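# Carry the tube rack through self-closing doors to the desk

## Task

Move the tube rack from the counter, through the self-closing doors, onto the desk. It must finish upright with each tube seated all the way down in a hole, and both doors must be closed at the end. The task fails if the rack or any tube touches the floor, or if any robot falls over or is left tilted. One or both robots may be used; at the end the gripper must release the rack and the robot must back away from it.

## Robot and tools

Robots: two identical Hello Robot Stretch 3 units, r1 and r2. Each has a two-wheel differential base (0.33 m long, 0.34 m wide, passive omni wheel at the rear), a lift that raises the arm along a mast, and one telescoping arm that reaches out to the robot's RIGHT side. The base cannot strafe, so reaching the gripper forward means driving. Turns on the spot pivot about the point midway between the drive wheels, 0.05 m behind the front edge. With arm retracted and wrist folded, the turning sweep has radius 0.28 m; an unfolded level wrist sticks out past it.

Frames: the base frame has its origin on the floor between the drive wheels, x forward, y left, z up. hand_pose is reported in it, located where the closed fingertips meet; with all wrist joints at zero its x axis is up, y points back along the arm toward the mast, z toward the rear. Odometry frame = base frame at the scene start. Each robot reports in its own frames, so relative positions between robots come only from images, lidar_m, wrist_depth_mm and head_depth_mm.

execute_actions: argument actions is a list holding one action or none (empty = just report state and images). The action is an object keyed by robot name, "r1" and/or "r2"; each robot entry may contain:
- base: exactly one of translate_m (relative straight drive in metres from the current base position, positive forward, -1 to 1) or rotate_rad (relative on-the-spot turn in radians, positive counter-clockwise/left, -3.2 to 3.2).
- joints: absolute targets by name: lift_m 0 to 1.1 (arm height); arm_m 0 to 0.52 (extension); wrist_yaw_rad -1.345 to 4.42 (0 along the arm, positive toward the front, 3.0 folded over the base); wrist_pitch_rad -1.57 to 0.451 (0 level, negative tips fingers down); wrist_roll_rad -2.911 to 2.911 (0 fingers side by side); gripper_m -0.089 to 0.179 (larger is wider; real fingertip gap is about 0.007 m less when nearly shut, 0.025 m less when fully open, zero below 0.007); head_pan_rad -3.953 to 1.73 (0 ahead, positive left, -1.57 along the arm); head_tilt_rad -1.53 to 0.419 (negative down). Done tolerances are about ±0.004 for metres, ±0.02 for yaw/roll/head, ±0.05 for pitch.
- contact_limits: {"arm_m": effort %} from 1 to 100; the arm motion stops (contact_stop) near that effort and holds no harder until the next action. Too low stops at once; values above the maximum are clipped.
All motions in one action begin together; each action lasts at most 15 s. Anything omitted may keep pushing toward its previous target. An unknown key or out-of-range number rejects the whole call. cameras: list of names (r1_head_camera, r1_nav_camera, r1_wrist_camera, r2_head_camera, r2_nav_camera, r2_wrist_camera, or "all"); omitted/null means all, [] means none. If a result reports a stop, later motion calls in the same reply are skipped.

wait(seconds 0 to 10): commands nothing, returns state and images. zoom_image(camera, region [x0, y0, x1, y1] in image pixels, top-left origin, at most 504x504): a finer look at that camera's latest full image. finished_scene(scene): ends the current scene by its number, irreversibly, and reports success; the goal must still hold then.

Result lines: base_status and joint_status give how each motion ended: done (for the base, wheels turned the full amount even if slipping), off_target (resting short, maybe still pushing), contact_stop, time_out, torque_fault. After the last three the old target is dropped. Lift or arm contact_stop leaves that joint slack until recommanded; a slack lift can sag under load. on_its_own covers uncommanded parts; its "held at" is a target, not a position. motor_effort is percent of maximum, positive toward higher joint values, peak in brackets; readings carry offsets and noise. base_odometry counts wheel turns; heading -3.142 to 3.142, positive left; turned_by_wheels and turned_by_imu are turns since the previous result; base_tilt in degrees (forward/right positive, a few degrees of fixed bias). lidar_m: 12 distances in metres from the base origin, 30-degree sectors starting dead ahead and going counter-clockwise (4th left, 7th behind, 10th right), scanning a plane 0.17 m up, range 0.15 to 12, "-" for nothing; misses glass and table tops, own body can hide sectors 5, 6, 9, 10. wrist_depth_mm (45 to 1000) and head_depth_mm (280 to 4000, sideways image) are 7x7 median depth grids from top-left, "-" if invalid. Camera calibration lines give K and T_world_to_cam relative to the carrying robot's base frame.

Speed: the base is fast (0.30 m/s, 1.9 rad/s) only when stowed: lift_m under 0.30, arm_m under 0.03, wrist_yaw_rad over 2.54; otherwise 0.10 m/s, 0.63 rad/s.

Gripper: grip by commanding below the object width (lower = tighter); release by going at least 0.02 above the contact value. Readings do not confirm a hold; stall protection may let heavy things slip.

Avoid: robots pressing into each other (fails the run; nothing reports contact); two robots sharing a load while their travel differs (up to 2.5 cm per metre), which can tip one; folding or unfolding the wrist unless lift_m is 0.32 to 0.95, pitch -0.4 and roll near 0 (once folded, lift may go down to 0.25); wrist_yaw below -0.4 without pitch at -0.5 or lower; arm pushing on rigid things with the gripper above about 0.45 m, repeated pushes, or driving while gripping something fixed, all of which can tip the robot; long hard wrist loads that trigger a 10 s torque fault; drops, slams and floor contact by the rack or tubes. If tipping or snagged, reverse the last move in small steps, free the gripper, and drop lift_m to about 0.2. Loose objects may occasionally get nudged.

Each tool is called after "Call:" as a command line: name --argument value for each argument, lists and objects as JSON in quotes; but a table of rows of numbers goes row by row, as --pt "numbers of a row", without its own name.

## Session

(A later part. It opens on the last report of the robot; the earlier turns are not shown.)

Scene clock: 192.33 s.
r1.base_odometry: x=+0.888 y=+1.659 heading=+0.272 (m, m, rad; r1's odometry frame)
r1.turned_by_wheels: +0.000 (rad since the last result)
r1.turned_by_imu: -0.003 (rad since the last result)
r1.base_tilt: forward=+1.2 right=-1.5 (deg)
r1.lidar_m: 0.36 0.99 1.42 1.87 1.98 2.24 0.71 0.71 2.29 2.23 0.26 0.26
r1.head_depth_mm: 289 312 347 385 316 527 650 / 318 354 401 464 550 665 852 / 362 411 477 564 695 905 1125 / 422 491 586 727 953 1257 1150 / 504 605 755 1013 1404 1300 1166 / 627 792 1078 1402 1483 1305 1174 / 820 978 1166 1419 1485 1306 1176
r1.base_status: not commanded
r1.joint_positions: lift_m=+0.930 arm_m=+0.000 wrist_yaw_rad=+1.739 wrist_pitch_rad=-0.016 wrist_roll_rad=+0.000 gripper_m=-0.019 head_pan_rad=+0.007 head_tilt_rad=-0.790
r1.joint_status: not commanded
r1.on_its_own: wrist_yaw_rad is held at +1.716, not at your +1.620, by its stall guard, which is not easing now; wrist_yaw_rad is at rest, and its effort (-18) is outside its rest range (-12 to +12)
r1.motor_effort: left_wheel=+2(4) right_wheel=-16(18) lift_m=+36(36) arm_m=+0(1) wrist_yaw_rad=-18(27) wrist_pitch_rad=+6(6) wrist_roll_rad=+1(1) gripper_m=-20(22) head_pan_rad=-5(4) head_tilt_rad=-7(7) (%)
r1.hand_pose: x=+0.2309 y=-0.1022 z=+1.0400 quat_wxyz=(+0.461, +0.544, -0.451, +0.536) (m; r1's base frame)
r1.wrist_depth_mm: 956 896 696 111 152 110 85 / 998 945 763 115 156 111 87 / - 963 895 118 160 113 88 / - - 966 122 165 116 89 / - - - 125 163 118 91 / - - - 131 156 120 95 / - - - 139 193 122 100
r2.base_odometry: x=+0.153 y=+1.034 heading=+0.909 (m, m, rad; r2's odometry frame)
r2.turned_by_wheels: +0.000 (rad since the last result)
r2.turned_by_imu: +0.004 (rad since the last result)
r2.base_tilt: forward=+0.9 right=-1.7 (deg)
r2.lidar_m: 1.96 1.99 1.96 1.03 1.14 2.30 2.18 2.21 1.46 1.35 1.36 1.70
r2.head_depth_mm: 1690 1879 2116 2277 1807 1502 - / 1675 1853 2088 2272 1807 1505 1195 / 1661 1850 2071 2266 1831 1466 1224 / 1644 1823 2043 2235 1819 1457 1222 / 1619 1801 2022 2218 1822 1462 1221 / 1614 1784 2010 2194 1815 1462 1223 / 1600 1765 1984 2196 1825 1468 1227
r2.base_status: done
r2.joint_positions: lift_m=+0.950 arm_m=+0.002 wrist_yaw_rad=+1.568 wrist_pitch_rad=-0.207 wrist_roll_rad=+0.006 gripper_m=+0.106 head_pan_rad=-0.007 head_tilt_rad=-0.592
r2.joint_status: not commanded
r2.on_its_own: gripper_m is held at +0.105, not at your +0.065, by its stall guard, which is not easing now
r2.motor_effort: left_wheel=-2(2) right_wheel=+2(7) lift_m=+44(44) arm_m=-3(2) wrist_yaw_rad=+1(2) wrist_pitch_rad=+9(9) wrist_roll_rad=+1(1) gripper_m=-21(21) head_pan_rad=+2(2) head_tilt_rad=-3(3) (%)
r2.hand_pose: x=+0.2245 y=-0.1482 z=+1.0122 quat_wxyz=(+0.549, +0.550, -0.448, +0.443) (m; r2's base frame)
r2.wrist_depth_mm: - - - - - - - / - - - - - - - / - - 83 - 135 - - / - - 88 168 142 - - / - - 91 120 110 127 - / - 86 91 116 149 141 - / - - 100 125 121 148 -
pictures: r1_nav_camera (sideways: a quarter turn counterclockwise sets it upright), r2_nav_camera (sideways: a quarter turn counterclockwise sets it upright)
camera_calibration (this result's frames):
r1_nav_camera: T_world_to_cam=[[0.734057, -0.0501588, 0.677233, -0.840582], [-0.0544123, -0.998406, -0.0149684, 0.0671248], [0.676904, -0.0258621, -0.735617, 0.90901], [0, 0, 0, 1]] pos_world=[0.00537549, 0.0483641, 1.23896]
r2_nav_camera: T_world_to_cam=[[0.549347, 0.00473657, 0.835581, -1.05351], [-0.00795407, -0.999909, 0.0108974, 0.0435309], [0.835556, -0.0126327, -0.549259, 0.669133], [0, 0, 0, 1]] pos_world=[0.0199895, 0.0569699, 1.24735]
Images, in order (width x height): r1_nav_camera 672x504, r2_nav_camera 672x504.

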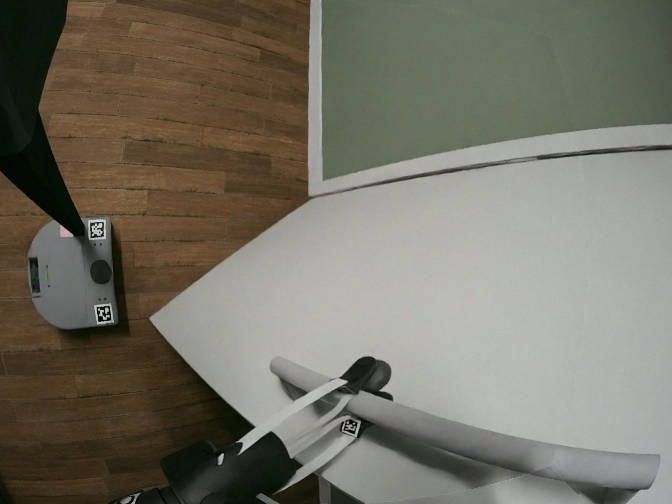

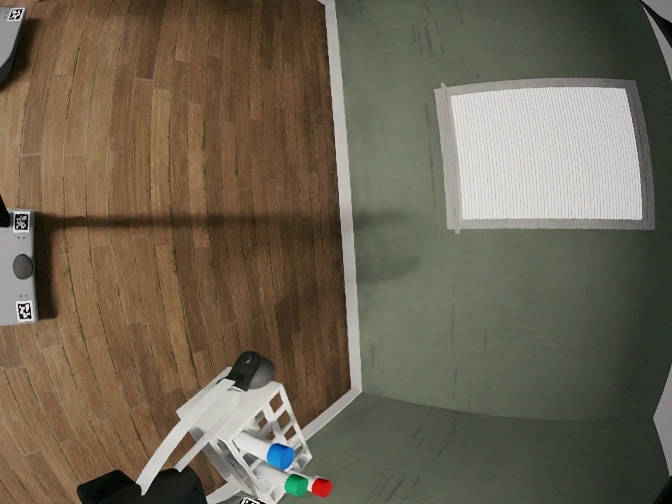

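Call:
execute_actions --actions '[{"r2":{"base":{"translate_m":0.45}},"r1":{"joints":{"wrist_yaw_rad":1.74}}}]' --cameras '[]'

Call:
execute_actions --actions '[{"r2":{"base":{"rotate_rad":1.6}}}]' --cameras '["r2_nav_camera","r2_head_camera"]'

Scene clock: 203.50 s.
r1.base_odometry: x=+0.888 y=+1.659 heading=+0.272 (m, m, rad; r1's odometry frame)
r1.turned_by_wheels: +0.000 (rad since the last result)
r1.turned_by_imu: -0.002 (rad since the last result)
r1.base_tilt: forward=+1.1 right=-1.5 (deg)
r1.lidar_m: 0.36 0.99 1.42 1.87 1.98 2.23 2.18 0.99 2.28 2.23 0.25 0.26
r1.head_depth_mm: 289 308 343 383 310 518 638 / 315 351 396 459 550 660 843 / 360 407 471 558 687 890 1122 / 419 485 580 716 949 1248 1160 / 502 601 753 1004 1395 1293 1168 / 623 792 1075 1391 1492 1321 1169 / 819 982 1163 1417 1493 1316 1171
r1.base_status: not commanded
r1.joint_positions: lift_m=+0.930 arm_m=+0.000 wrist_yaw_rad=+1.754 wrist_pitch_rad=-0.017 wrist_roll_rad=+0.000 gripper_m=-0.019 head_pan_rad=+0.007 head_tilt_rad=-0.790
r1.joint_status: all done
r1.motor_effort: left_wheel=+0(2) right_wheel=-16(17) lift_m=+37(36) arm_m=+1(1) wrist_yaw_rad=-11(18) wrist_pitch_rad=+6(6) wrist_roll_rad=+1(1) gripper_m=-19(20) head_pan_rad=-5(5) head_tilt_rad=-7(7) (%)
r1.hand_pose: x=+0.2302 y=-0.0983 z=+1.0400 quat_wxyz=(+0.457, +0.547, -0.447, +0.540) (m; r1's base frame)
r1.wrist_depth_mm: 953 916 799 111 153 109 85 / - 972 882 114 157 111 86 / - 985 932 118 161 113 87 / - - 953 122 166 115 88 / - - - 125 165 117 90 / - - - 131 156 120 93 / - - - 138 194 122 97
r2.base_odometry: x=+0.429 y=+1.389 heading=+0.909 (m, m, rad; r2's odometry frame)
r2.turned_by_wheels: +0.000 (rad since the last result)
r2.turned_by_imu: +0.001 (rad since the last result)
r2.base_tilt: forward=+1.0 right=-1.6 (deg)
r2.lidar_m: 1.52 1.54 1.93 1.86 1.13 1.13 2.63 2.11 1.39 1.29 1.30 1.64
r2.head_depth_mm: 1292 1433 1607 1844 1805 1502 - / 1285 1417 1599 1816 1813 1499 1194 / 1268 1410 1576 1794 1815 1464 1226 / 1265 1384 1560 1780 1824 1457 1228 / 1243 1363 1549 1760 1830 1468 1225 / 1239 1362 1536 1733 1825 1471 1230 / 1224 1355 1519 1716 1828 1476 1229
r2.base_status: done
r2.joint_positions: lift_m=+0.950 arm_m=+0.002 wrist_yaw_rad=+1.568 wrist_pitch_rad=-0.207 wrist_roll_rad=+0.006 gripper_m=+0.106 head_pan_rad=-0.007 head_tilt_rad=-0.592
r2.joint_status: not commanded
r2.on_its_own: gripper_m is held at +0.105, not at your +0.065, by its stall guard, which is not easing now
r2.motor_effort: left_wheel=-2(2) right_wheel=+2(6) lift_m=+44(44) arm_m=-2(2) wrist_yaw_rad=+1(2) wrist_pitch_rad=+9(9) wrist_roll_rad=+1(1) gripper_m=-21(20) head_pan_rad=+3(2) head_tilt_rad=-3(3) (%)
r2.hand_pose: x=+0.2245 y=-0.1482 z=+1.0122 quat_wxyz=(+0.549, +0.550, -0.448, +0.443) (m; r2's base frame)
r2.wrist_depth_mm: - - - - - - - / - - - - - - - / - - 83 - 135 - - / - - 88 168 142 - - / - - 91 120 110 127 - / - 86 91 116 149 141 - / - - 100 125 121 148 -
pictures: none
No camera images: the call's "cameras" was empty. Leave "cameras" out to get every camera's image.

Scene clock: 206.97 s.
r1.base_odometry: x=+0.888 y=+1.659 heading=+0.272 (m, m, rad; r1's odometry frame)
r1.turned_by_wheels: +0.000 (rad since the last result)
r1.turned_by_imu: -0.001 (rad since the last result)
r1.base_tilt: forward=+1.0 right=-1.5 (deg)
r1.lidar_m: 0.36 0.99 1.42 1.87 1.99 2.24 2.18 1.09 2.29 2.23 0.25 0.26
r1.head_depth_mm: 289 308 343 382 311 520 641 / 314 351 397 459 549 658 845 / 359 407 471 557 688 889 1120 / 419 487 580 718 945 1252 1162 / 502 601 752 1010 1399 1305 1163 / 628 792 1077 1401 1478 1304 1173 / 819 984 1168 1424 1485 1314 1180
r1.base_status: not commanded
r1.joint_positions: lift_m=+0.930 arm_m=+0.000 wrist_yaw_rad=+1.754 wrist_pitch_rad=-0.017 wrist_roll_rad=+0.000 gripper_m=-0.019 head_pan_rad=+0.007 head_tilt_rad=-0.790
r1.joint_status: not commanded
r1.motor_effort: left_wheel=+0(0) right_wheel=-16(16) lift_m=+36(36) arm_m=+1(1) wrist_yaw_rad=-12(12) wrist_pitch_rad=+6(6) wrist_roll_rad=+1(1) gripper_m=-20(19) head_pan_rad=-4(4) head_tilt_rad=-6(6) (%)
r1.hand_pose: x=+0.2302 y=-0.0983 z=+1.0400 quat_wxyz=(+0.457, +0.547, -0.447, +0.540) (m; r1's base frame)
r1.wrist_depth_mm: 981 938 790 110 153 109 85 / - 948 879 114 157 111 86 / - 990 933 118 161 113 87 / - - 974 122 165 115 88 / - - - 125 165 117 90 / - - - 131 156 120 93 / - - - 138 195 122 97
r2.base_odometry: x=+0.429 y=+1.389 heading=+2.509 (m, m, rad; r2's odometry frame)
r2.turned_by_wheels: +1.600 (rad since the last result)
r2.turned_by_imu: +1.578 (rad since the last result)
r2.base_tilt: forward=+1.0 right=-1.7 (deg)
r2.lidar_m: 1.86 1.13 1.14 2.63 2.03 1.38 1.29 1.31 1.63 1.52 1.54 1.98
r2.head_depth_mm: 1573 1747 1966 2194 1813 1498 - / 1572 1742 1959 2189 1818 1503 1191 / 1563 1733 1943 2159 1820 1460 1225 / 1557 1734 1926 2137 1808 1463 1228 / 1581 1785 3160 2219 1823 1464 1221 / 3570 3996 3578 2405 1819 1467 1230 / 3573 3972 3601 2405 1833 1471 1229
r2.base_status: done
r2.joint_positions: lift_m=+0.950 arm_m=+0.002 wrist_yaw_rad=+1.568 wrist_pitch_rad=-0.207 wrist_roll_rad=+0.006 gripper_m=+0.106 head_pan_rad=-0.007 head_tilt_rad=-0.592
r2.joint_status: not commanded
r2.on_its_own: gripper_m is held at +0.105, not at your +0.065, by its stall guard, which is not easing now
r2.motor_effort: left_wheel=-2(5) right_wheel=+3(5) lift_m=+43(44) arm_m=-3(2) wrist_yaw_rad=+2(3) wrist_pitch_rad=+8(9) wrist_roll_rad=+1(1) gripper_m=-21(21) head_pan_rad=+3(3) head_tilt_rad=-3(3) (%)
r2.hand_pose: x=+0.2245 y=-0.1482 z=+1.0122 quat_wxyz=(+0.549, +0.550, -0.448, +0.443) (m; r2's base frame)
r2.wrist_depth_mm: - - - - - - - / - - - - - - - / - - 84 - 134 - - / - - 88 168 143 - - / - - 91 120 110 127 - / - 86 91 116 148 141 - / - - 100 125 120 148 -
pictures: r2_head_camera (sideways: a quarter turn clockwise sets it upright), r2_nav_camera (sideways: a quarter turn counterclockwise sets it upright)
camera_calibration (this result's frames):
r2_head_camera: T_world_to_cam=[[-0.515364, -0.0217818, -0.856695, 1.1375], [-0.0554031, 0.998432, 0.00794343, -0.00466792], [0.855179, 0.0515573, -0.515763, 0.626924], [0, 0, 0, 1]] pos_world=[0.0498363, -0.00288507, 1.29787]
r2_nav_camera: T_world_to_cam=[[0.549368, 0.00474444, 0.835567, -1.05349], [-0.00793919, -0.999909, 0.0108974, 0.0435308], [0.835543, -0.0126204, -0.54928, 0.66916], [0, 0, 0, 1]] pos_world=[0.0199873, 0.0569702, 1.24734]
Images, in order (width x height): r2_head_camera 896x504, r2_nav_camera 672x504.

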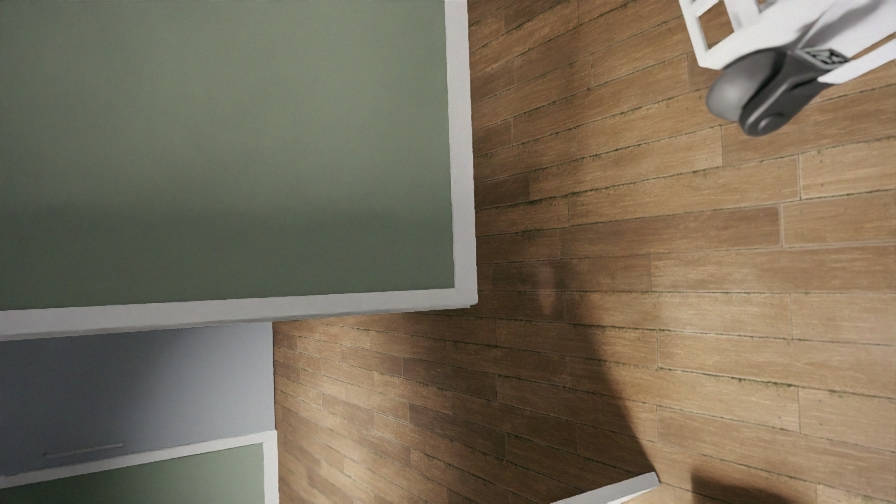

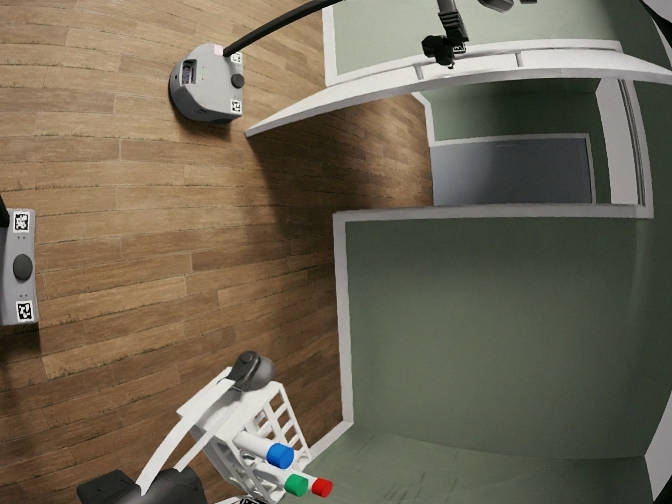

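Call:
execute_actions --actions '[{"r2":{"base":{"translate_m":0.85}}}]' --cameras '[]'

Call:
execute_actions --actions '[{"r2":{"base":{"rotate_rad":0.47}}}]' --cameras '["r2_nav_camera","r2_head_camera"]'

Scene clock: 221.73 s.
r1.base_odometry: x=+0.888 y=+1.659 heading=+0.272 (m, m, rad; r1's odometry frame)
r1.turned_by_wheels: +0.000 (rad since the last result)
r1.turned_by_imu: -0.003 (rad since the last result)
r1.base_tilt: forward=+1.0 right=-1.6 (deg)
r1.lidar_m: 0.36 0.99 1.42 1.87 1.98 2.24 2.18 2.29 2.28 0.65 0.25 0.26
r1.head_depth_mm: 289 309 343 383 311 518 640 / 314 351 397 459 548 657 848 / 359 407 471 559 685 896 1130 / 419 485 580 718 943 1253 1154 / 501 605 754 1010 1397 1299 1163 / 626 792 1078 1396 1492 1307 1165 / 819 979 1162 1422 1498 1317 1169
r1.base_status: not commanded
r1.joint_positions: lift_m=+0.930 arm_m=+0.000 wrist_yaw_rad=+1.754 wrist_pitch_rad=-0.017 wrist_roll_rad=+0.000 gripper_m=-0.019 head_pan_rad=+0.007 head_tilt_rad=-0.790
r1.joint_status: not commanded
r1.motor_effort: left_wheel=+0(0) right_wheel=-16(16) lift_m=+36(36) arm_m=+1(0) wrist_yaw_rad=-12(12) wrist_pitch_rad=+6(6) wrist_roll_rad=+1(1) gripper_m=-19(20) head_pan_rad=-4(5) head_tilt_rad=-7(6) (%)
r1.hand_pose: x=+0.2302 y=-0.0983 z=+1.0400 quat_wxyz=(+0.457, +0.547, -0.447, +0.540) (m; r1's base frame)
r1.wrist_depth_mm: 955 896 791 111 153 109 85 / - 961 888 114 157 111 86 / - 987 916 118 161 113 87 / - - 957 122 165 115 88 / - - - 125 164 117 90 / - - - 131 156 120 93 / - - - 138 194 122 97
r2.base_odometry: x=-0.256 y=+1.892 heading=+2.509 (m, m, rad; r2's odometry frame)
r2.turned_by_wheels: +0.000 (rad since the last result)
r2.turned_by_imu: +0.003 (rad since the last result)
r2.base_tilt: forward=+1.0 right=-1.7 (deg)
r2.lidar_m: 1.02 1.02 0.64 0.77 2.75 2.28 2.13 2.17 1.54 1.44 1.47 1.09
r2.head_depth_mm: 839 932 1042 1187 1376 1509 - / 835 927 1037 1183 1364 1484 1195 / 832 921 1035 1176 1363 1462 1222 / 827 918 1022 1164 1351 1461 1224 / 825 910 1022 1162 1342 1455 1224 / 812 910 1056 2321 1827 1465 1224 / 2859 3141 3377 2423 1824 1474 1228
r2.base_status: done
r2.joint_positions: lift_m=+0.950 arm_m=+0.002 wrist_yaw_rad=+1.568 wrist_pitch_rad=-0.207 wrist_roll_rad=+0.006 gripper_m=+0.106 head_pan_rad=-0.007 head_tilt_rad=-0.592
r2.joint_status: not commanded
r2.on_its_own: gripper_m is held at +0.105, not at your +0.065, by its stall guard, which is not easing now
r2.motor_effort: left_wheel=-2(2) right_wheel=+2(7) lift_m=+44(44) arm_m=-2(2) wrist_yaw_rad=+2(1) wrist_pitch_rad=+9(9) wrist_roll_rad=+1(1) gripper_m=-21(20) head_pan_rad=+3(1) head_tilt_rad=-3(3) (%)
r2.hand_pose: x=+0.2245 y=-0.1482 z=+1.0122 quat_wxyz=(+0.549, +0.550, -0.448, +0.443) (m; r2's base frame)
r2.wrist_depth_mm: - - 848 869 883 889 902 / - - 866 943 905 976 969 / - - 83 948 135 - - / - - 88 168 143 - - / - - 91 121 110 127 - / - 86 91 116 149 141 - / - - 101 125 121 148 -
pictures: none
No camera images: the call's "cameras" was empty. Leave "cameras" out to get every camera's image.

Scene clock: 223.47 s.
r1.base_odometry: x=+0.888 y=+1.659 heading=+0.272 (m, m, rad; r1's odometry frame)
r1.turned_by_wheels: +0.000 (rad since the last result)
r1.turned_by_imu: +0.000 (rad since the last result)
r1.base_tilt: forward=+0.9 right=-1.5 (deg)
r1.lidar_m: 0.36 1.00 1.42 1.87 1.99 2.24 2.18 2.29 0.69 0.71 0.25 0.26
r1.head_depth_mm: 289 308 343 383 311 518 640 / 315 351 397 459 549 659 841 / 360 407 472 558 688 893 1121 / 418 486 580 720 951 1249 1156 / 502 604 755 1002 1403 1309 1170 / 625 793 1080 1388 1480 1308 1163 / 824 982 1179 1418 1498 1317 1165
r1.base_status: not commanded
r1.joint_positions: lift_m=+0.930 arm_m=+0.000 wrist_yaw_rad=+1.754 wrist_pitch_rad=-0.017 wrist_roll_rad=+0.000 gripper_m=-0.019 head_pan_rad=+0.007 head_tilt_rad=-0.790
r1.joint_status: not commanded
r1.motor_effort: left_wheel=+0(0) right_wheel=-16(16) lift_m=+36(36) arm_m=+1(1) wrist_yaw_rad=-11(12) wrist_pitch_rad=+6(6) wrist_roll_rad=+1(1) gripper_m=-19(19) head_pan_rad=-4(4) head_tilt_rad=-6(7) (%)
r1.hand_pose: x=+0.2302 y=-0.0983 z=+1.0400 quat_wxyz=(+0.457, +0.547, -0.447, +0.540) (m; r1's base frame)
r1.wrist_depth_mm: 968 916 808 110 153 109 85 / - 940 889 114 157 111 86 / - - 933 118 161 113 87 / - - 969 122 165 115 88 / - - - 125 164 118 90 / - - - 131 156 120 93 / - - - 138 195 122 97
r2.base_odometry: x=-0.256 y=+1.892 heading=+2.979 (m, m, rad; r2's odometry frame)
r2.turned_by_wheels: +0.470 (rad since the last result)
r2.turned_by_imu: +0.463 (rad since the last result)
r2.base_tilt: forward=+1.0 right=-1.7 (deg)
r2.lidar_m: 1.02 0.64 0.65 2.71 2.33 2.14 2.15 1.57 1.44 1.45 1.11 1.02
r2.head_depth_mm: 799 872 965 1078 1221 1356 - / 2905 3171 3111 1171 1310 1432 1192 / 3034 3305 3600 2418 1813 1457 1219 / 3124 3489 3539 2396 1813 1472 1221 / 2871 3147 3189 2414 1833 1469 1226 / 2422 2628 2825 2430 1829 1472 1222 / 2108 2233 2338 1552 1450 1352 1203
r2.base_status: done
r2.joint_positions: lift_m=+0.950 arm_m=+0.002 wrist_yaw_rad=+1.568 wrist_pitch_rad=-0.207 wrist_roll_rad=+0.006 gripper_m=+0.106 head_pan_rad=-0.007 head_tilt_rad=-0.592
r2.joint_status: not commanded
r2.on_its_own: gripper_m is held at +0.105, not at your +0.065, by its stall guard, which is not easing now
r2.motor_effort: left_wheel=-2(4) right_wheel=+3(6) lift_m=+44(44) arm_m=-1(2) wrist_yaw_rad=+2(0) wrist_pitch_rad=+9(9) wrist_roll_rad=+1(1) gripper_m=-21(20) head_pan_rad=+4(3) head_tilt_rad=-3(2) (%)
r2.hand_pose: x=+0.2245 y=-0.1482 z=+1.0122 quat_wxyz=(+0.549, +0.550, -0.448, +0.443) (m; r2's base frame)
r2.wrist_depth_mm: 803 - - - 788 723 659 / 820 - - - 797 746 677 / 770 - 83 - 135 783 724 / 749 - 88 168 142 810 749 / 749 996 91 121 110 127 787 / 712 86 91 116 149 140 817 / 670 - 100 125 121 147 920
pictures: r2_head_camera (sideways: a quarter turn clockwise sets it upright), r2_nav_camera (sideways: a quarter turn counterclockwise sets it upright)
camera_calibration (this result's frames):
r2_head_camera: T_world_to_cam=[[-0.515377, -0.0217836, -0.856687, 1.13749], [-0.0554067, 0.998432, 0.00794437, -0.00466912], [0.855171, 0.0515605, -0.515776, 0.626941], [0, 0, 0, 1]] pos_world=[0.0498363, -0.00288491, 1.29787]
r2_nav_camera: T_world_to_cam=[[0.54938, 0.00474639, 0.835559, -1.05348], [-0.00793533, -0.999909, 0.0108975, 0.0435308], [0.835535, -0.0126173, -0.549293, 0.669177], [0, 0, 0, 1]] pos_world=[0.0199862, 0.0569702, 1.24734]
Images, in order (width x height): r2_head_camera 896x504, r2_nav_camera 672x504.

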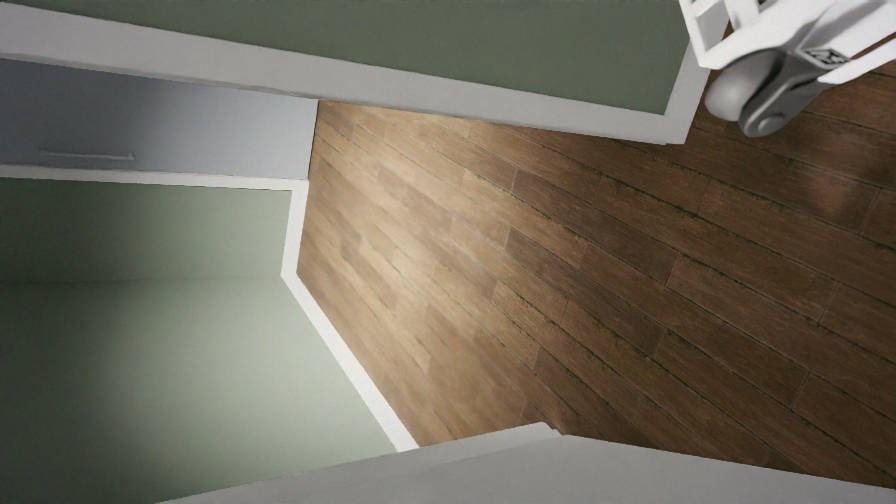

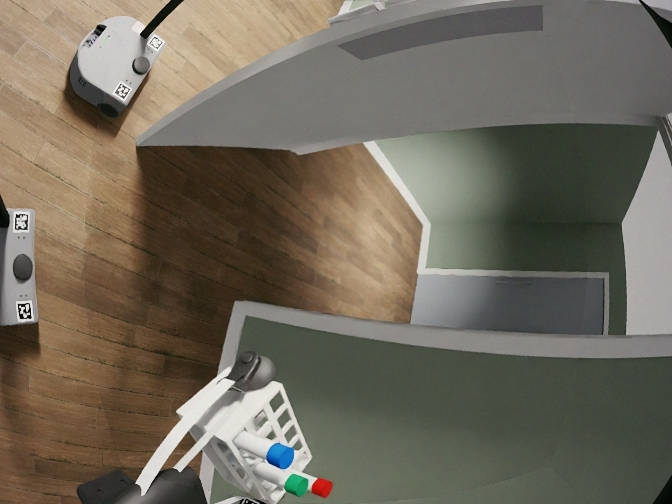

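Call:
execute_actions --actions '[{"r2":{"base":{"rotate_rad":0.13}}}]' --cameras '[]'

Call:
execute_actions --actions '[{"r2":{"base":{"translate_m":0.8}}}]' --cameras '["r2_nav_camera","r2_wrist_camera"]'

Scene clock: 229.40 s.
r1.base_odometry: x=+0.888 y=+1.659 heading=+0.272 (m, m, rad; r1's odometry frame)
r1.turned_by_wheels: +0.000 (rad since the last result)
r1.turned_by_imu: -0.001 (rad since the last result)
r1.base_tilt: forward=+1.0 right=-1.6 (deg)
r1.lidar_m: 0.36 1.00 1.42 1.87 1.99 2.23 2.18 2.28 0.71 0.74 0.25 0.26
r1.head_depth_mm: 289 308 343 383 311 517 639 / 315 351 397 459 550 658 840 / 359 407 470 558 686 889 1128 / 419 485 581 718 948 1252 1159 / 501 602 754 1003 1394 1296 1172 / 628 790 1077 1396 1481 1312 1161 / 823 981 1178 1421 1491 1305 1179
r1.base_status: not commanded
r1.joint_positions: lift_m=+0.930 arm_m=+0.000 wrist_yaw_rad=+1.754 wrist_pitch_rad=-0.017 wrist_roll_rad=+0.000 gripper_m=-0.019 head_pan_rad=+0.007 head_tilt_rad=-0.790
r1.joint_status: not commanded
r1.motor_effort: left_wheel=+0(0) right_wheel=-16(16) lift_m=+36(37) arm_m=+1(1) wrist_yaw_rad=-12(12) wrist_pitch_rad=+6(6) wrist_roll_rad=+0(1) gripper_m=-19(19) head_pan_rad=-5(5) head_tilt_rad=-6(7) (%)
r1.hand_pose: x=+0.2302 y=-0.0983 z=+1.0400 quat_wxyz=(+0.457, +0.547, -0.447, +0.540) (m; r1's base frame)
r1.wrist_depth_mm: 989 924 798 110 153 109 85 / - 949 899 114 157 111 86 / - 995 920 118 161 113 87 / - - 976 122 166 115 88 / - - - 125 165 117 90 / - - - 131 156 120 93 / - - - 138 193 121 97
r2.base_odometry: x=-0.256 y=+1.892 heading=+3.109 (m, m, rad; r2's odometry frame)
r2.turned_by_wheels: +0.130 (rad since the last result)
r2.turned_by_imu: +0.128 (rad since the last result)
r2.base_tilt: forward=+0.9 right=-1.7 (deg)
r2.lidar_m: 1.60 0.64 0.77 2.79 2.23 2.14 2.07 1.50 1.44 1.47 1.06 1.02
r2.head_depth_mm: 2868 3086 3290 1140 1237 1357 - / 3025 3293 3453 2388 1807 1499 1192 / 3152 3459 3540 2401 1814 1456 1219 / 2727 3027 3185 2394 1812 1464 1220 / 2359 2558 2836 2411 1826 1469 1223 / 2057 2185 1528 1556 1540 1396 1229 / 1059 1047 1047 1042 1037 1036 1067
r2.base_status: done
r2.joint_positions: lift_m=+0.950 arm_m=+0.002 wrist_yaw_rad=+1.568 wrist_pitch_rad=-0.207 wrist_roll_rad=+0.006 gripper_m=+0.106 head_pan_rad=-0.007 head_tilt_rad=-0.592
r2.joint_status: not commanded
r2.on_its_own: gripper_m is held at +0.105, not at your +0.065, by its stall guard, which is not easing now
r2.motor_effort: left_wheel=-2(4) right_wheel=+3(6) lift_m=+44(44) arm_m=-2(2) wrist_yaw_rad=+2(2) wrist_pitch_rad=+9(9) wrist_roll_rad=+1(1) gripper_m=-20(21) head_pan_rad=+2(3) head_tilt_rad=-3(3) (%)
r2.hand_pose: x=+0.2245 y=-0.1482 z=+1.0122 quat_wxyz=(+0.549, +0.550, -0.448, +0.443) (m; r2's base frame)
r2.wrist_depth_mm: 630 944 - - 785 704 638 / 628 936 - - 803 745 658 / 623 824 83 - 135 787 687 / 625 862 88 168 142 790 696 / 636 801 91 120 110 127 762 / 614 86 91 116 149 140 737 / 697 842 100 125 121 148 840
pictures: none
No camera images: the call's "cameras" was empty. Leave "cameras" out to get every camera's image.

Scene clock: 238.33 s.
r1.base_odometry: x=+0.888 y=+1.659 heading=+0.272 (m, m, rad; r1's odometry frame)
r1.turned_by_wheels: +0.000 (rad since the last result)
r1.turned_by_imu: -0.002 (rad since the last result)
r1.base_tilt: forward=+0.9 right=-1.4 (deg)
r1.lidar_m: 0.36 0.99 1.42 1.87 1.98 2.24 2.18 2.29 2.29 2.23 0.25 0.26
r1.head_depth_mm: 289 308 343 383 310 520 640 / 315 351 398 459 549 660 842 / 360 407 471 560 685 889 1125 / 418 485 579 718 953 1266 1160 / 503 603 756 1013 1397 1301 1172 / 625 790 1071 1384 1484 1305 1167 / 820 982 1171 1414 1486 1317 1173
r1.base_status: not commanded
r1.joint_positions: lift_m=+0.930 arm_m=+0.000 wrist_yaw_rad=+1.754 wrist_pitch_rad=-0.017 wrist_roll_rad=+0.000 gripper_m=-0.019 head_pan_rad=+0.007 head_tilt_rad=-0.790
r1.joint_status: not commanded
r1.motor_effort: left_wheel=+0(0) right_wheel=-17(16) lift_m=+35(36) arm_m=+1(1) wrist_yaw_rad=-11(11) wrist_pitch_rad=+6(6) wrist_roll_rad=+1(1) gripper_m=-19(20) head_pan_rad=-5(4) head_tilt_rad=-6(7) (%)
r1.hand_pose: x=+0.2302 y=-0.0983 z=+1.0400 quat_wxyz=(+0.457, +0.547, -0.447, +0.540) (m; r1's base frame)
r1.wrist_depth_mm: 980 916 796 111 153 109 85 / - 964 892 114 157 111 86 / - - 920 118 161 113 87 / - - 972 122 166 115 88 / - - - 125 165 117 89 / - - - 131 156 120 94 / - - - 138 194 122 97
r2.base_odometry: x=-1.056 y=+1.918 heading=+3.109 (m, m, rad; r2's odometry frame)
r2.turned_by_wheels: +0.000 (rad since the last result)
r2.turned_by_imu: +0.003 (rad since the last result)
r2.base_tilt: forward=+0.9 right=-1.5 (deg)
r2.lidar_m: 1.87 0.59 0.42 0.40 0.41 2.83 2.63 1.90 1.31 0.46 0.38 2.67
r2.head_depth_mm: 2257 2474 2688 2391 1810 1500 - / 2380 2614 2878 2404 1815 1499 1195 / 2427 2673 2954 2383 1812 1470 1224 / 2077 2291 2565 2403 1819 1464 1221 / 1791 1963 2131 2235 1825 1465 1224 / 1570 1697 1841 1992 1825 1464 1223 / 1401 1501 1617 1734 1761 1103 1120
r2.base_status: done
r2.joint_positions: lift_m=+0.950 arm_m=+0.002 wrist_yaw_rad=+1.568 wrist_pitch_rad=-0.207 wrist_roll_rad=+0.006 gripper_m=+0.106 head_pan_rad=-0.007 head_tilt_rad=-0.592
r2.joint_status: not commanded
r2.on_its_own: gripper_m is held at +0.105, not at your +0.065, by its stall guard, which is not easing now
r2.motor_effort: left_wheel=-2(2) right_wheel=+2(7) lift_m=+43(44) arm_m=-2(2) wrist_yaw_rad=+1(2) wrist_pitch_rad=+8(9) wrist_roll_rad=+1(1) gripper_m=-21(21) head_pan_rad=+3(3) head_tilt_rad=-3(3) (%)
r2.hand_pose: x=+0.2245 y=-0.1482 z=+1.0122 quat_wxyz=(+0.549, +0.550, -0.448, +0.443) (m; r2's base frame)
r2.wrist_depth_mm: - - - - - - - / 640 - - - - - - / 653 - 83 - 135 - - / 669 - 88 168 143 - - / 695 - 91 119 110 127 - / 634 86 91 116 148 140 - / 606 870 100 125 120 148 -
pictures: r2_nav_camera (sideways: a quarter turn counterclockwise sets it upright), r2_wrist_camera
camera_calibration (this result's frames):
r2_nav_camera: T_world_to_cam=[[0.549384, 0.00474677, 0.835556, -1.05348], [-0.00793452, -0.999909, 0.0108975, 0.0435307], [0.835532, -0.0126166, -0.549297, 0.669182], [0, 0, 0, 1]] pos_world=[0.0199859, 0.0569702, 1.24734]
r2_wrist_camera: T_world_to_cam=[[0.047133, -0.998841, -0.00977753, -0.144272], [-0.373572, -0.0085482, -0.927562, 1.05207], [0.926403, 0.0473714, -0.373542, 0.336708], [0, 0, 0, 1]] pos_world=[0.0878948, -0.151061, 1.10022]
Images, in order (width x height): r2_nav_camera 672x504, r2_wrist_camera 644x364.

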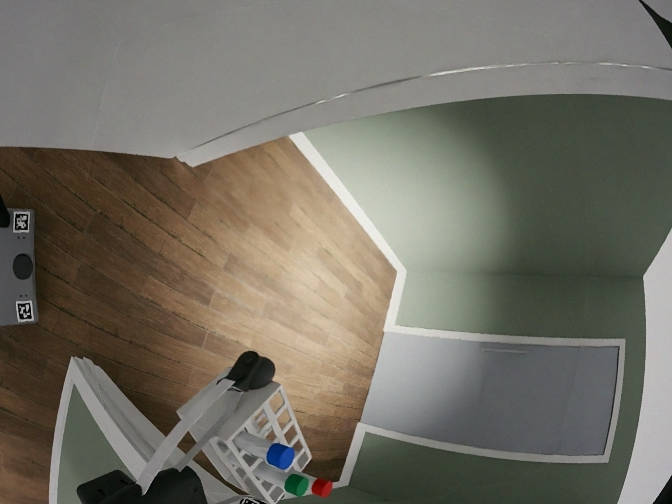

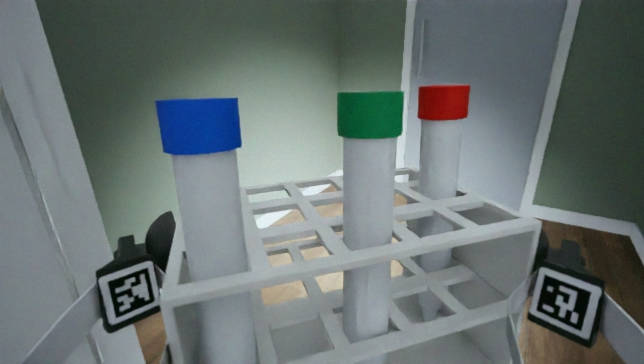

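Call:
execute_actions --actions '[{"r2":{"base":{"translate_m":0.5}}}]'

Scene clock: 253.93 s.
r1.base_odometry: x=+0.888 y=+1.659 heading=+0.272 (m, m, rad; r1's odometry frame)
r1.turned_by_wheels: +0.000 (rad since the last result)
r1.turned_by_imu: -0.002 (rad since the last result)
r1.base_tilt: forward=+1.0 right=-1.4 (deg)
r1.lidar_m: 0.36 0.99 1.42 1.87 1.99 2.23 2.18 2.29 2.29 2.23 0.25 0.26
r1.head_depth_mm: 289 308 343 383 311 519 640 / 315 351 397 459 547 660 843 / 360 407 470 557 690 890 1123 / 419 487 578 716 947 1248 1161 / 502 603 754 1007 1399 1297 1164 / 627 793 1075 1393 1482 1306 1165 / 822 972 1164 1423 1489 1311 1169
r1.base_status: not commanded
r1.joint_positions: lift_m=+0.930 arm_m=+0.000 wrist_yaw_rad=+1.754 wrist_pitch_rad=-0.017 wrist_roll_rad=+0.000 gripper_m=-0.019 head_pan_rad=+0.007 head_tilt_rad=-0.790
r1.joint_status: not commanded
r1.motor_effort: left_wheel=+0(0) right_wheel=-15(16) lift_m=+36(36) arm_m=+0(1) wrist_yaw_rad=-12(11) wrist_pitch_rad=+6(6) wrist_roll_rad=+1(1) gripper_m=-19(20) head_pan_rad=-5(5) head_tilt_rad=-7(6) (%)
r1.hand_pose: x=+0.2302 y=-0.0983 z=+1.0400 quat_wxyz=(+0.457, +0.547, -0.447, +0.540) (m; r1's base frame)
r1.wrist_depth_mm: 987 923 789 110 153 109 85 / - 994 891 114 156 111 86 / - 988 942 118 161 113 87 / - - 942 122 166 115 88 / - - - 125 164 118 90 / - - - 131 155 120 93 / - - - 138 194 122 97
r2.base_odometry: x=-1.556 y=+1.935 heading=+3.108 (m, m, rad; r2's odometry frame)
r2.turned_by_wheels: +0.000 (rad since the last result)
r2.turned_by_imu: +0.002 (rad since the last result)
r2.base_tilt: forward=+1.0 right=-1.6 (deg)
r2.lidar_m: 1.51 1.10 0.44 0.42 0.43 0.57 2.97 2.16 0.44 1.08 1.47 2.24
r2.head_depth_mm: 1886 2053 2265 2379 1815 1496 - / 1989 2173 2408 2394 1811 1510 1194 / 1982 2190 2478 2406 1816 1462 1222 / 1671 1844 2067 2206 1819 1453 1222 / 1442 1565 1716 1908 1822 1469 1231 / 1266 1364 1474 1607 1713 1469 1224 / 1127 1206 1294 1400 1523 1469 1226
r2.base_status: done
r2.joint_positions: lift_m=+0.950 arm_m=+0.002 wrist_yaw_rad=+1.568 wrist_pitch_rad=-0.207 wrist_roll_rad=+0.006 gripper_m=+0.106 head_pan_rad=-0.007 head_tilt_rad=-0.592
r2.joint_status: not commanded
r2.on_its_own: gripper_m is held at +0.105, not at your +0.065, by its stall guard, which is not easing now
r2.motor_effort: left_wheel=-1(3) right_wheel=+2(7) lift_m=+43(44) arm_m=-3(2) wrist_yaw_rad=+2(0) wrist_pitch_rad=+9(9) wrist_roll_rad=+1(1) gripper_m=-20(21) head_pan_rad=+2(4) head_tilt_rad=-3(3) (%)
r2.hand_pose: x=+0.2245 y=-0.1482 z=+1.0122 quat_wxyz=(+0.549, +0.550, -0.448, +0.443) (m; r2's base frame)
r2.wrist_depth_mm: 916 - - - - - - / 908 - - - - - - / 959 - 83 - 135 - - / 955 - 88 168 142 - - / - - 91 120 110 127 - / 998 86 91 117 149 141 - / 997 - 100 125 121 148 -
pictures: r1_head_camera (sideways: a quarter turn clockwise sets it upright), r1_nav_camera (sideways: a quarter turn counterclockwise sets it upright), r1_wrist_camera, r2_head_camera (sideways: a quarter turn clockwise sets it upright), r2_nav_camera (sideways: a quarter turn counterclockwise sets it upright), r2_wrist_camera
camera_calibration (this result's frames):
r1_head_camera: T_world_to_cam=[[-0.732674, 0.0256698, -0.680096, 0.910167], [0.00896611, 0.999566, 0.0280687, -0.0358995], [0.680521, 0.0144674, -0.732586, 0.908365], [0, 0, 0, 1]] pos_world=[0.0490159, -0.000621547, 1.28546]
r1_nav_camera: T_world_to_cam=[[0.734057, -0.0501589, 0.677232, -0.840582], [-0.0544125, -0.998406, -0.0149684, 0.0671248], [0.676904, -0.0258622, -0.735617, 0.90901], [0, 0, 0, 1]] pos_world=[0.00537549, 0.0483641, 1.23896]
r1_wrist_camera: T_world_to_cam=[[0.149269, -0.988289, -0.0316842, -0.101557], [-0.247024, -0.00624459, -0.968989, 1.08835], [0.957443, 0.152467, -0.245063, 0.21247], [0, 0, 0, 1]] pos_world=[0.0805797, -0.125966, 1.10345]
r2_head_camera: T_world_to_cam=[[-0.515381, -0.021784, -0.856684, 1.13749], [-0.0554075, 0.998432, 0.00794468, -0.00466953], [0.855168, 0.0515613, -0.51578, 0.626947], [0, 0, 0, 1]] pos_world=[0.0498363, -0.00288487, 1.29787]
r2_nav_camera: T_world_to_cam=[[0.549384, 0.00474684, 0.835556, -1.05348], [-0.00793439, -0.999909, 0.0108975, 0.0435307], [0.835532, -0.0126165, -0.549297, 0.669182], [0, 0, 0, 1]] pos_world=[0.0199859, 0.0569702, 1.24734]
r2_wrist_camera: T_world_to_cam=[[0.0471329, -0.998841, -0.00977747, -0.144272], [-0.373572, -0.00854822, -0.927562, 1.05207], [0.926403, 0.0473713, -0.373541, 0.336708], [0, 0, 0, 1]] pos_world=[0.0878948, -0.151061, 1.10022]
Images, in order (width x height): r1_head_camera 896x504, r1_nav_camera 672x504, r1_wrist_camera 644x364, r2_head_camera 896x504, r2_nav_camera 672x504, r2_wrist_camera 644x364.

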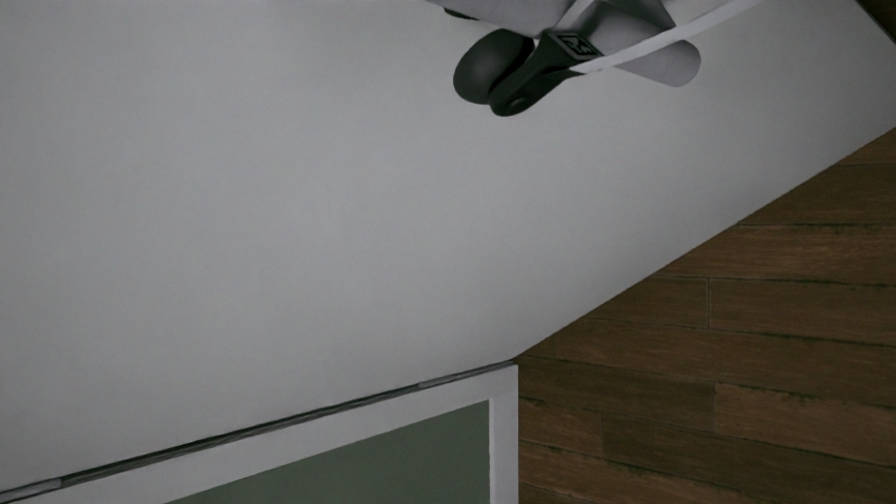

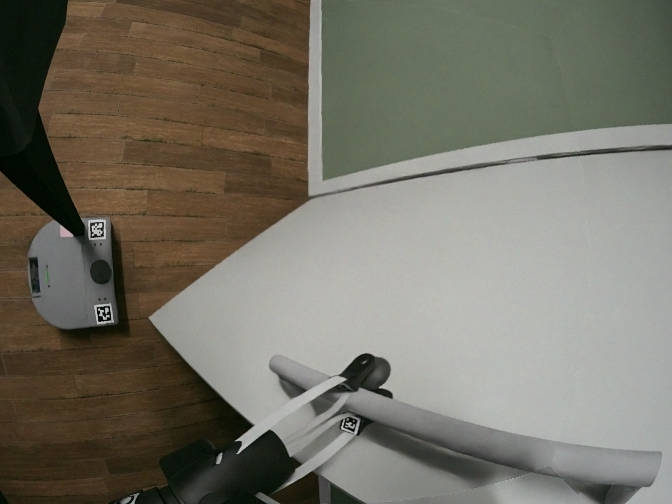

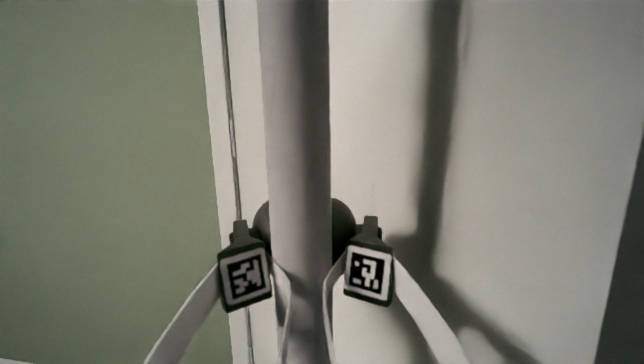

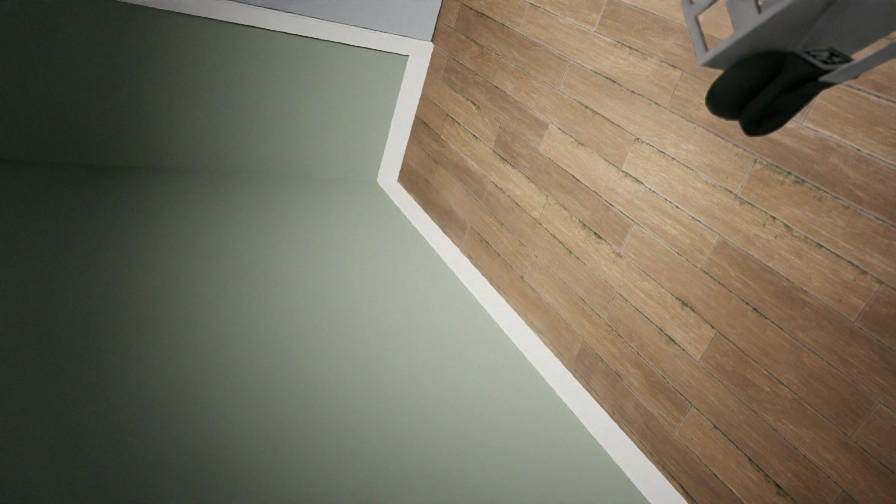

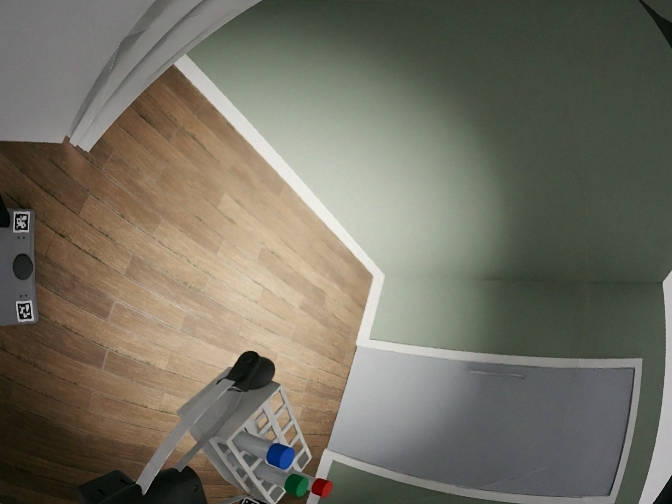

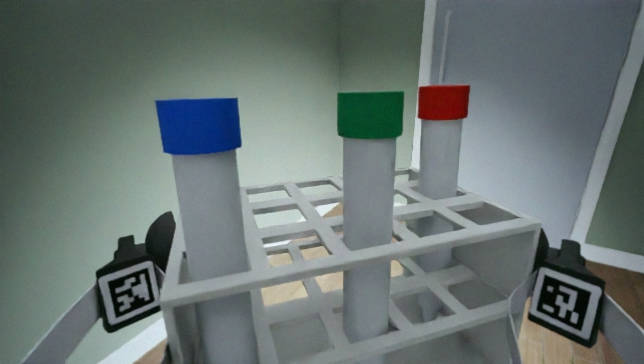

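Call:
execute_actions --actions '[{"r2":{"base":{"translate_m":0.4},"joints":{"head_pan_rad":-0.7,"head_tilt_rad":-0.3}}}]' --cameras '["r2_head_camera","r2_nav_camera","r1_nav_camera"]'

Scene clock: 266.17 s.
r1.base_odometry: x=+0.888 y=+1.659 heading=+0.272 (m, m, rad; r1's odometry frame)
r1.turned_by_wheels: +0.000 (rad since the last result)
r1.turned_by_imu: -0.002 (rad since the last result)
r1.base_tilt: forward=+1.1 right=-1.6 (deg)
r1.lidar_m: 0.36 0.99 1.42 1.87 1.99 2.23 2.18 2.30 2.28 2.22 0.25 0.26
r1.head_depth_mm: 289 308 343 382 311 520 642 / 315 351 396 459 549 661 846 / 360 407 470 558 690 893 1121 / 419 486 581 720 947 1253 1162 / 502 601 755 1001 1385 1304 1169 / 626 790 1080 1395 1490 1308 1165 / 819 978 1164 1423 1496 1317 1181
r1.base_status: not commanded
r1.joint_positions: lift_m=+0.930 arm_m=+0.000 wrist_yaw_rad=+1.754 wrist_pitch_rad=-0.017 wrist_roll_rad=+0.000 gripper_m=-0.019 head_pan_rad=+0.007 head_tilt_rad=-0.790
r1.joint_status: not commanded
r1.motor_effort: left_wheel=+0(0) right_wheel=-16(16) lift_m=+36(36) arm_m=+1(0) wrist_yaw_rad=-12(12) wrist_pitch_rad=+6(6) wrist_roll_rad=+1(1) gripper_m=-19(19) head_pan_rad=-5(4) head_tilt_rad=-7(7) (%)
r1.hand_pose: x=+0.2302 y=-0.0983 z=+1.0400 quat_wxyz=(+0.457, +0.547, -0.447, +0.540) (m; r1's base frame)
r1.wrist_depth_mm: 989 922 789 110 153 109 85 / - 964 888 114 157 111 86 / - - 930 118 161 113 87 / - - 951 122 165 115 88 / - - - 125 165 117 90 / - - - 131 156 119 93 / - - - 139 195 122 97
r2.base_odometry: x=-1.955 y=+1.948 heading=+3.108 (m, m, rad; r2's odometry frame)
r2.turned_by_wheels: +0.000 (rad since the last result)
r2.turned_by_imu: +0.001 (rad since the last result)
r2.base_tilt: forward=+0.9 right=-1.7 (deg)
r2.lidar_m: 1.23 0.90 0.86 0.49 0.44 0.60 3.26 0.73 1.24 1.28 1.75 1.89
r2.head_depth_mm: 1705 1816 1931 2071 2195 1935 1497 / 1696 1788 1891 2026 2160 1925 1537 / 1675 1772 1869 1988 2135 1924 315 / 1647 1744 1852 1949 2105 1914 317 / 1619 1720 1829 1931 2078 1939 1487 / 1615 1714 1789 1904 2038 1925 1486 / 1586 1672 1775 1873 2000 1922 1488
r2.base_status: done
r2.joint_positions: lift_m=+0.950 arm_m=+0.002 wrist_yaw_rad=+1.568 wrist_pitch_rad=-0.207 wrist_roll_rad=+0.006 gripper_m=+0.106 head_pan_rad=-0.693 head_tilt_rad=-0.310
r2.joint_status: all done
r2.on_its_own: gripper_m is held at +0.105, not at your +0.065, by its stall guard, which is not easing now
r2.motor_effort: left_wheel=-2(3) right_wheel=+2(7) lift_m=+44(44) arm_m=-1(3) wrist_yaw_rad=+2(2) wrist_pitch_rad=+9(9) wrist_roll_rad=+1(1) gripper_m=-21(21) head_pan_rad=-2(29) head_tilt_rad=+3(20) (%)
r2.hand_pose: x=+0.2245 y=-0.1482 z=+1.0122 quat_wxyz=(+0.549, +0.550, -0.448, +0.443) (m; r2's base frame)
r2.wrist_depth_mm: 763 909 - - - - - / 761 930 - - - - - / 778 900 83 - 135 - - / 788 945 88 168 142 - - / 797 948 91 120 110 127 - / 826 86 91 117 149 140 - / 812 - 100 125 120 149 -
pictures: r1_nav_camera (sideways: a quarter turn counterclockwise sets it upright), r2_head_camera (sideways: a quarter turn clockwise sets it upright), r2_nav_camera (sideways: a quarter turn counterclockwise sets it upright)
camera_calibration (this result's frames):
r1_nav_camera: T_world_to_cam=[[0.734057, -0.0501589, 0.677232, -0.840582], [-0.0544124, -0.998406, -0.0149684, 0.0671248], [0.676904, -0.0258622, -0.735617, 0.90901], [0, 0, 0, 1]] pos_world=[0.00537549, 0.0483641, 1.23896]
r2_head_camera: T_world_to_cam=[[-0.212914, 0.143692, -0.966447, 1.27888], [0.589583, 0.807648, -0.00980709, 0.0145072], [0.77914, -0.571889, -0.256678, 0.290231], [0, 0, 0, 1]] pos_world=[0.0376075, -0.0295014, 1.31061]
r2_nav_camera: T_world_to_cam=[[0.231936, -0.181311, 0.955684, -1.20827], [-0.641652, -0.766928, 0.0102226, 0.0482711], [0.731087, -0.615587, -0.294217, 0.337889], [0, 0, 0, 1]] pos_world=[0.0641866, 0.0259491, 1.25364]
Images, in order (width x height): r1_nav_camera 672x504, r2_head_camera 896x504, r2_nav_camera 672x504.

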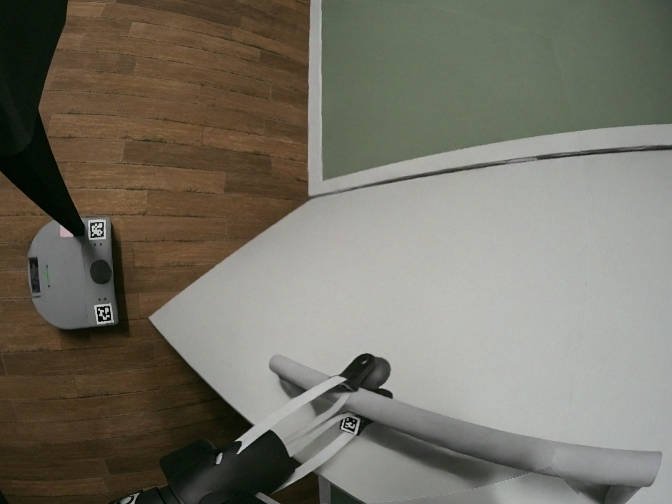

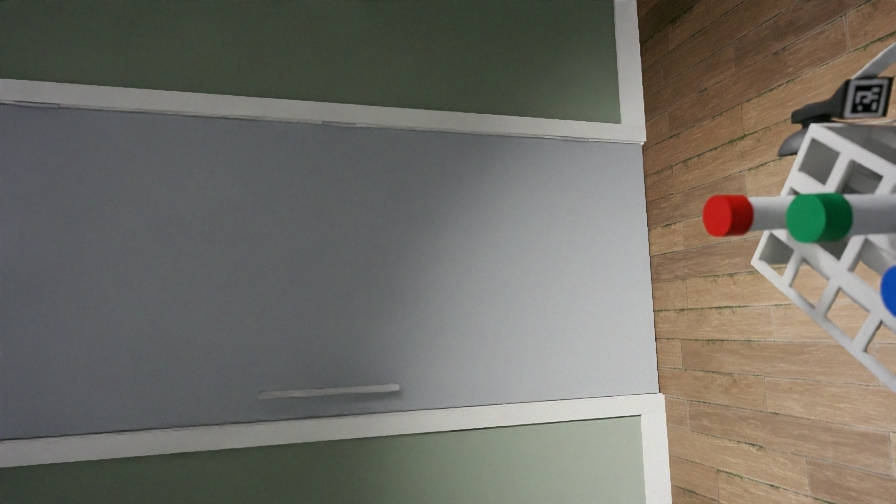

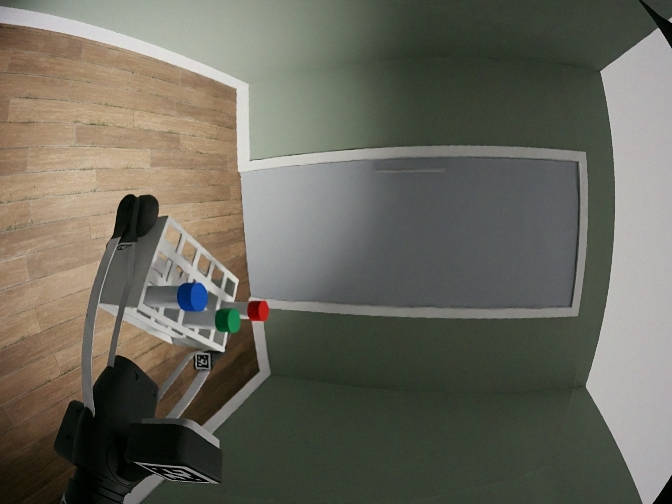

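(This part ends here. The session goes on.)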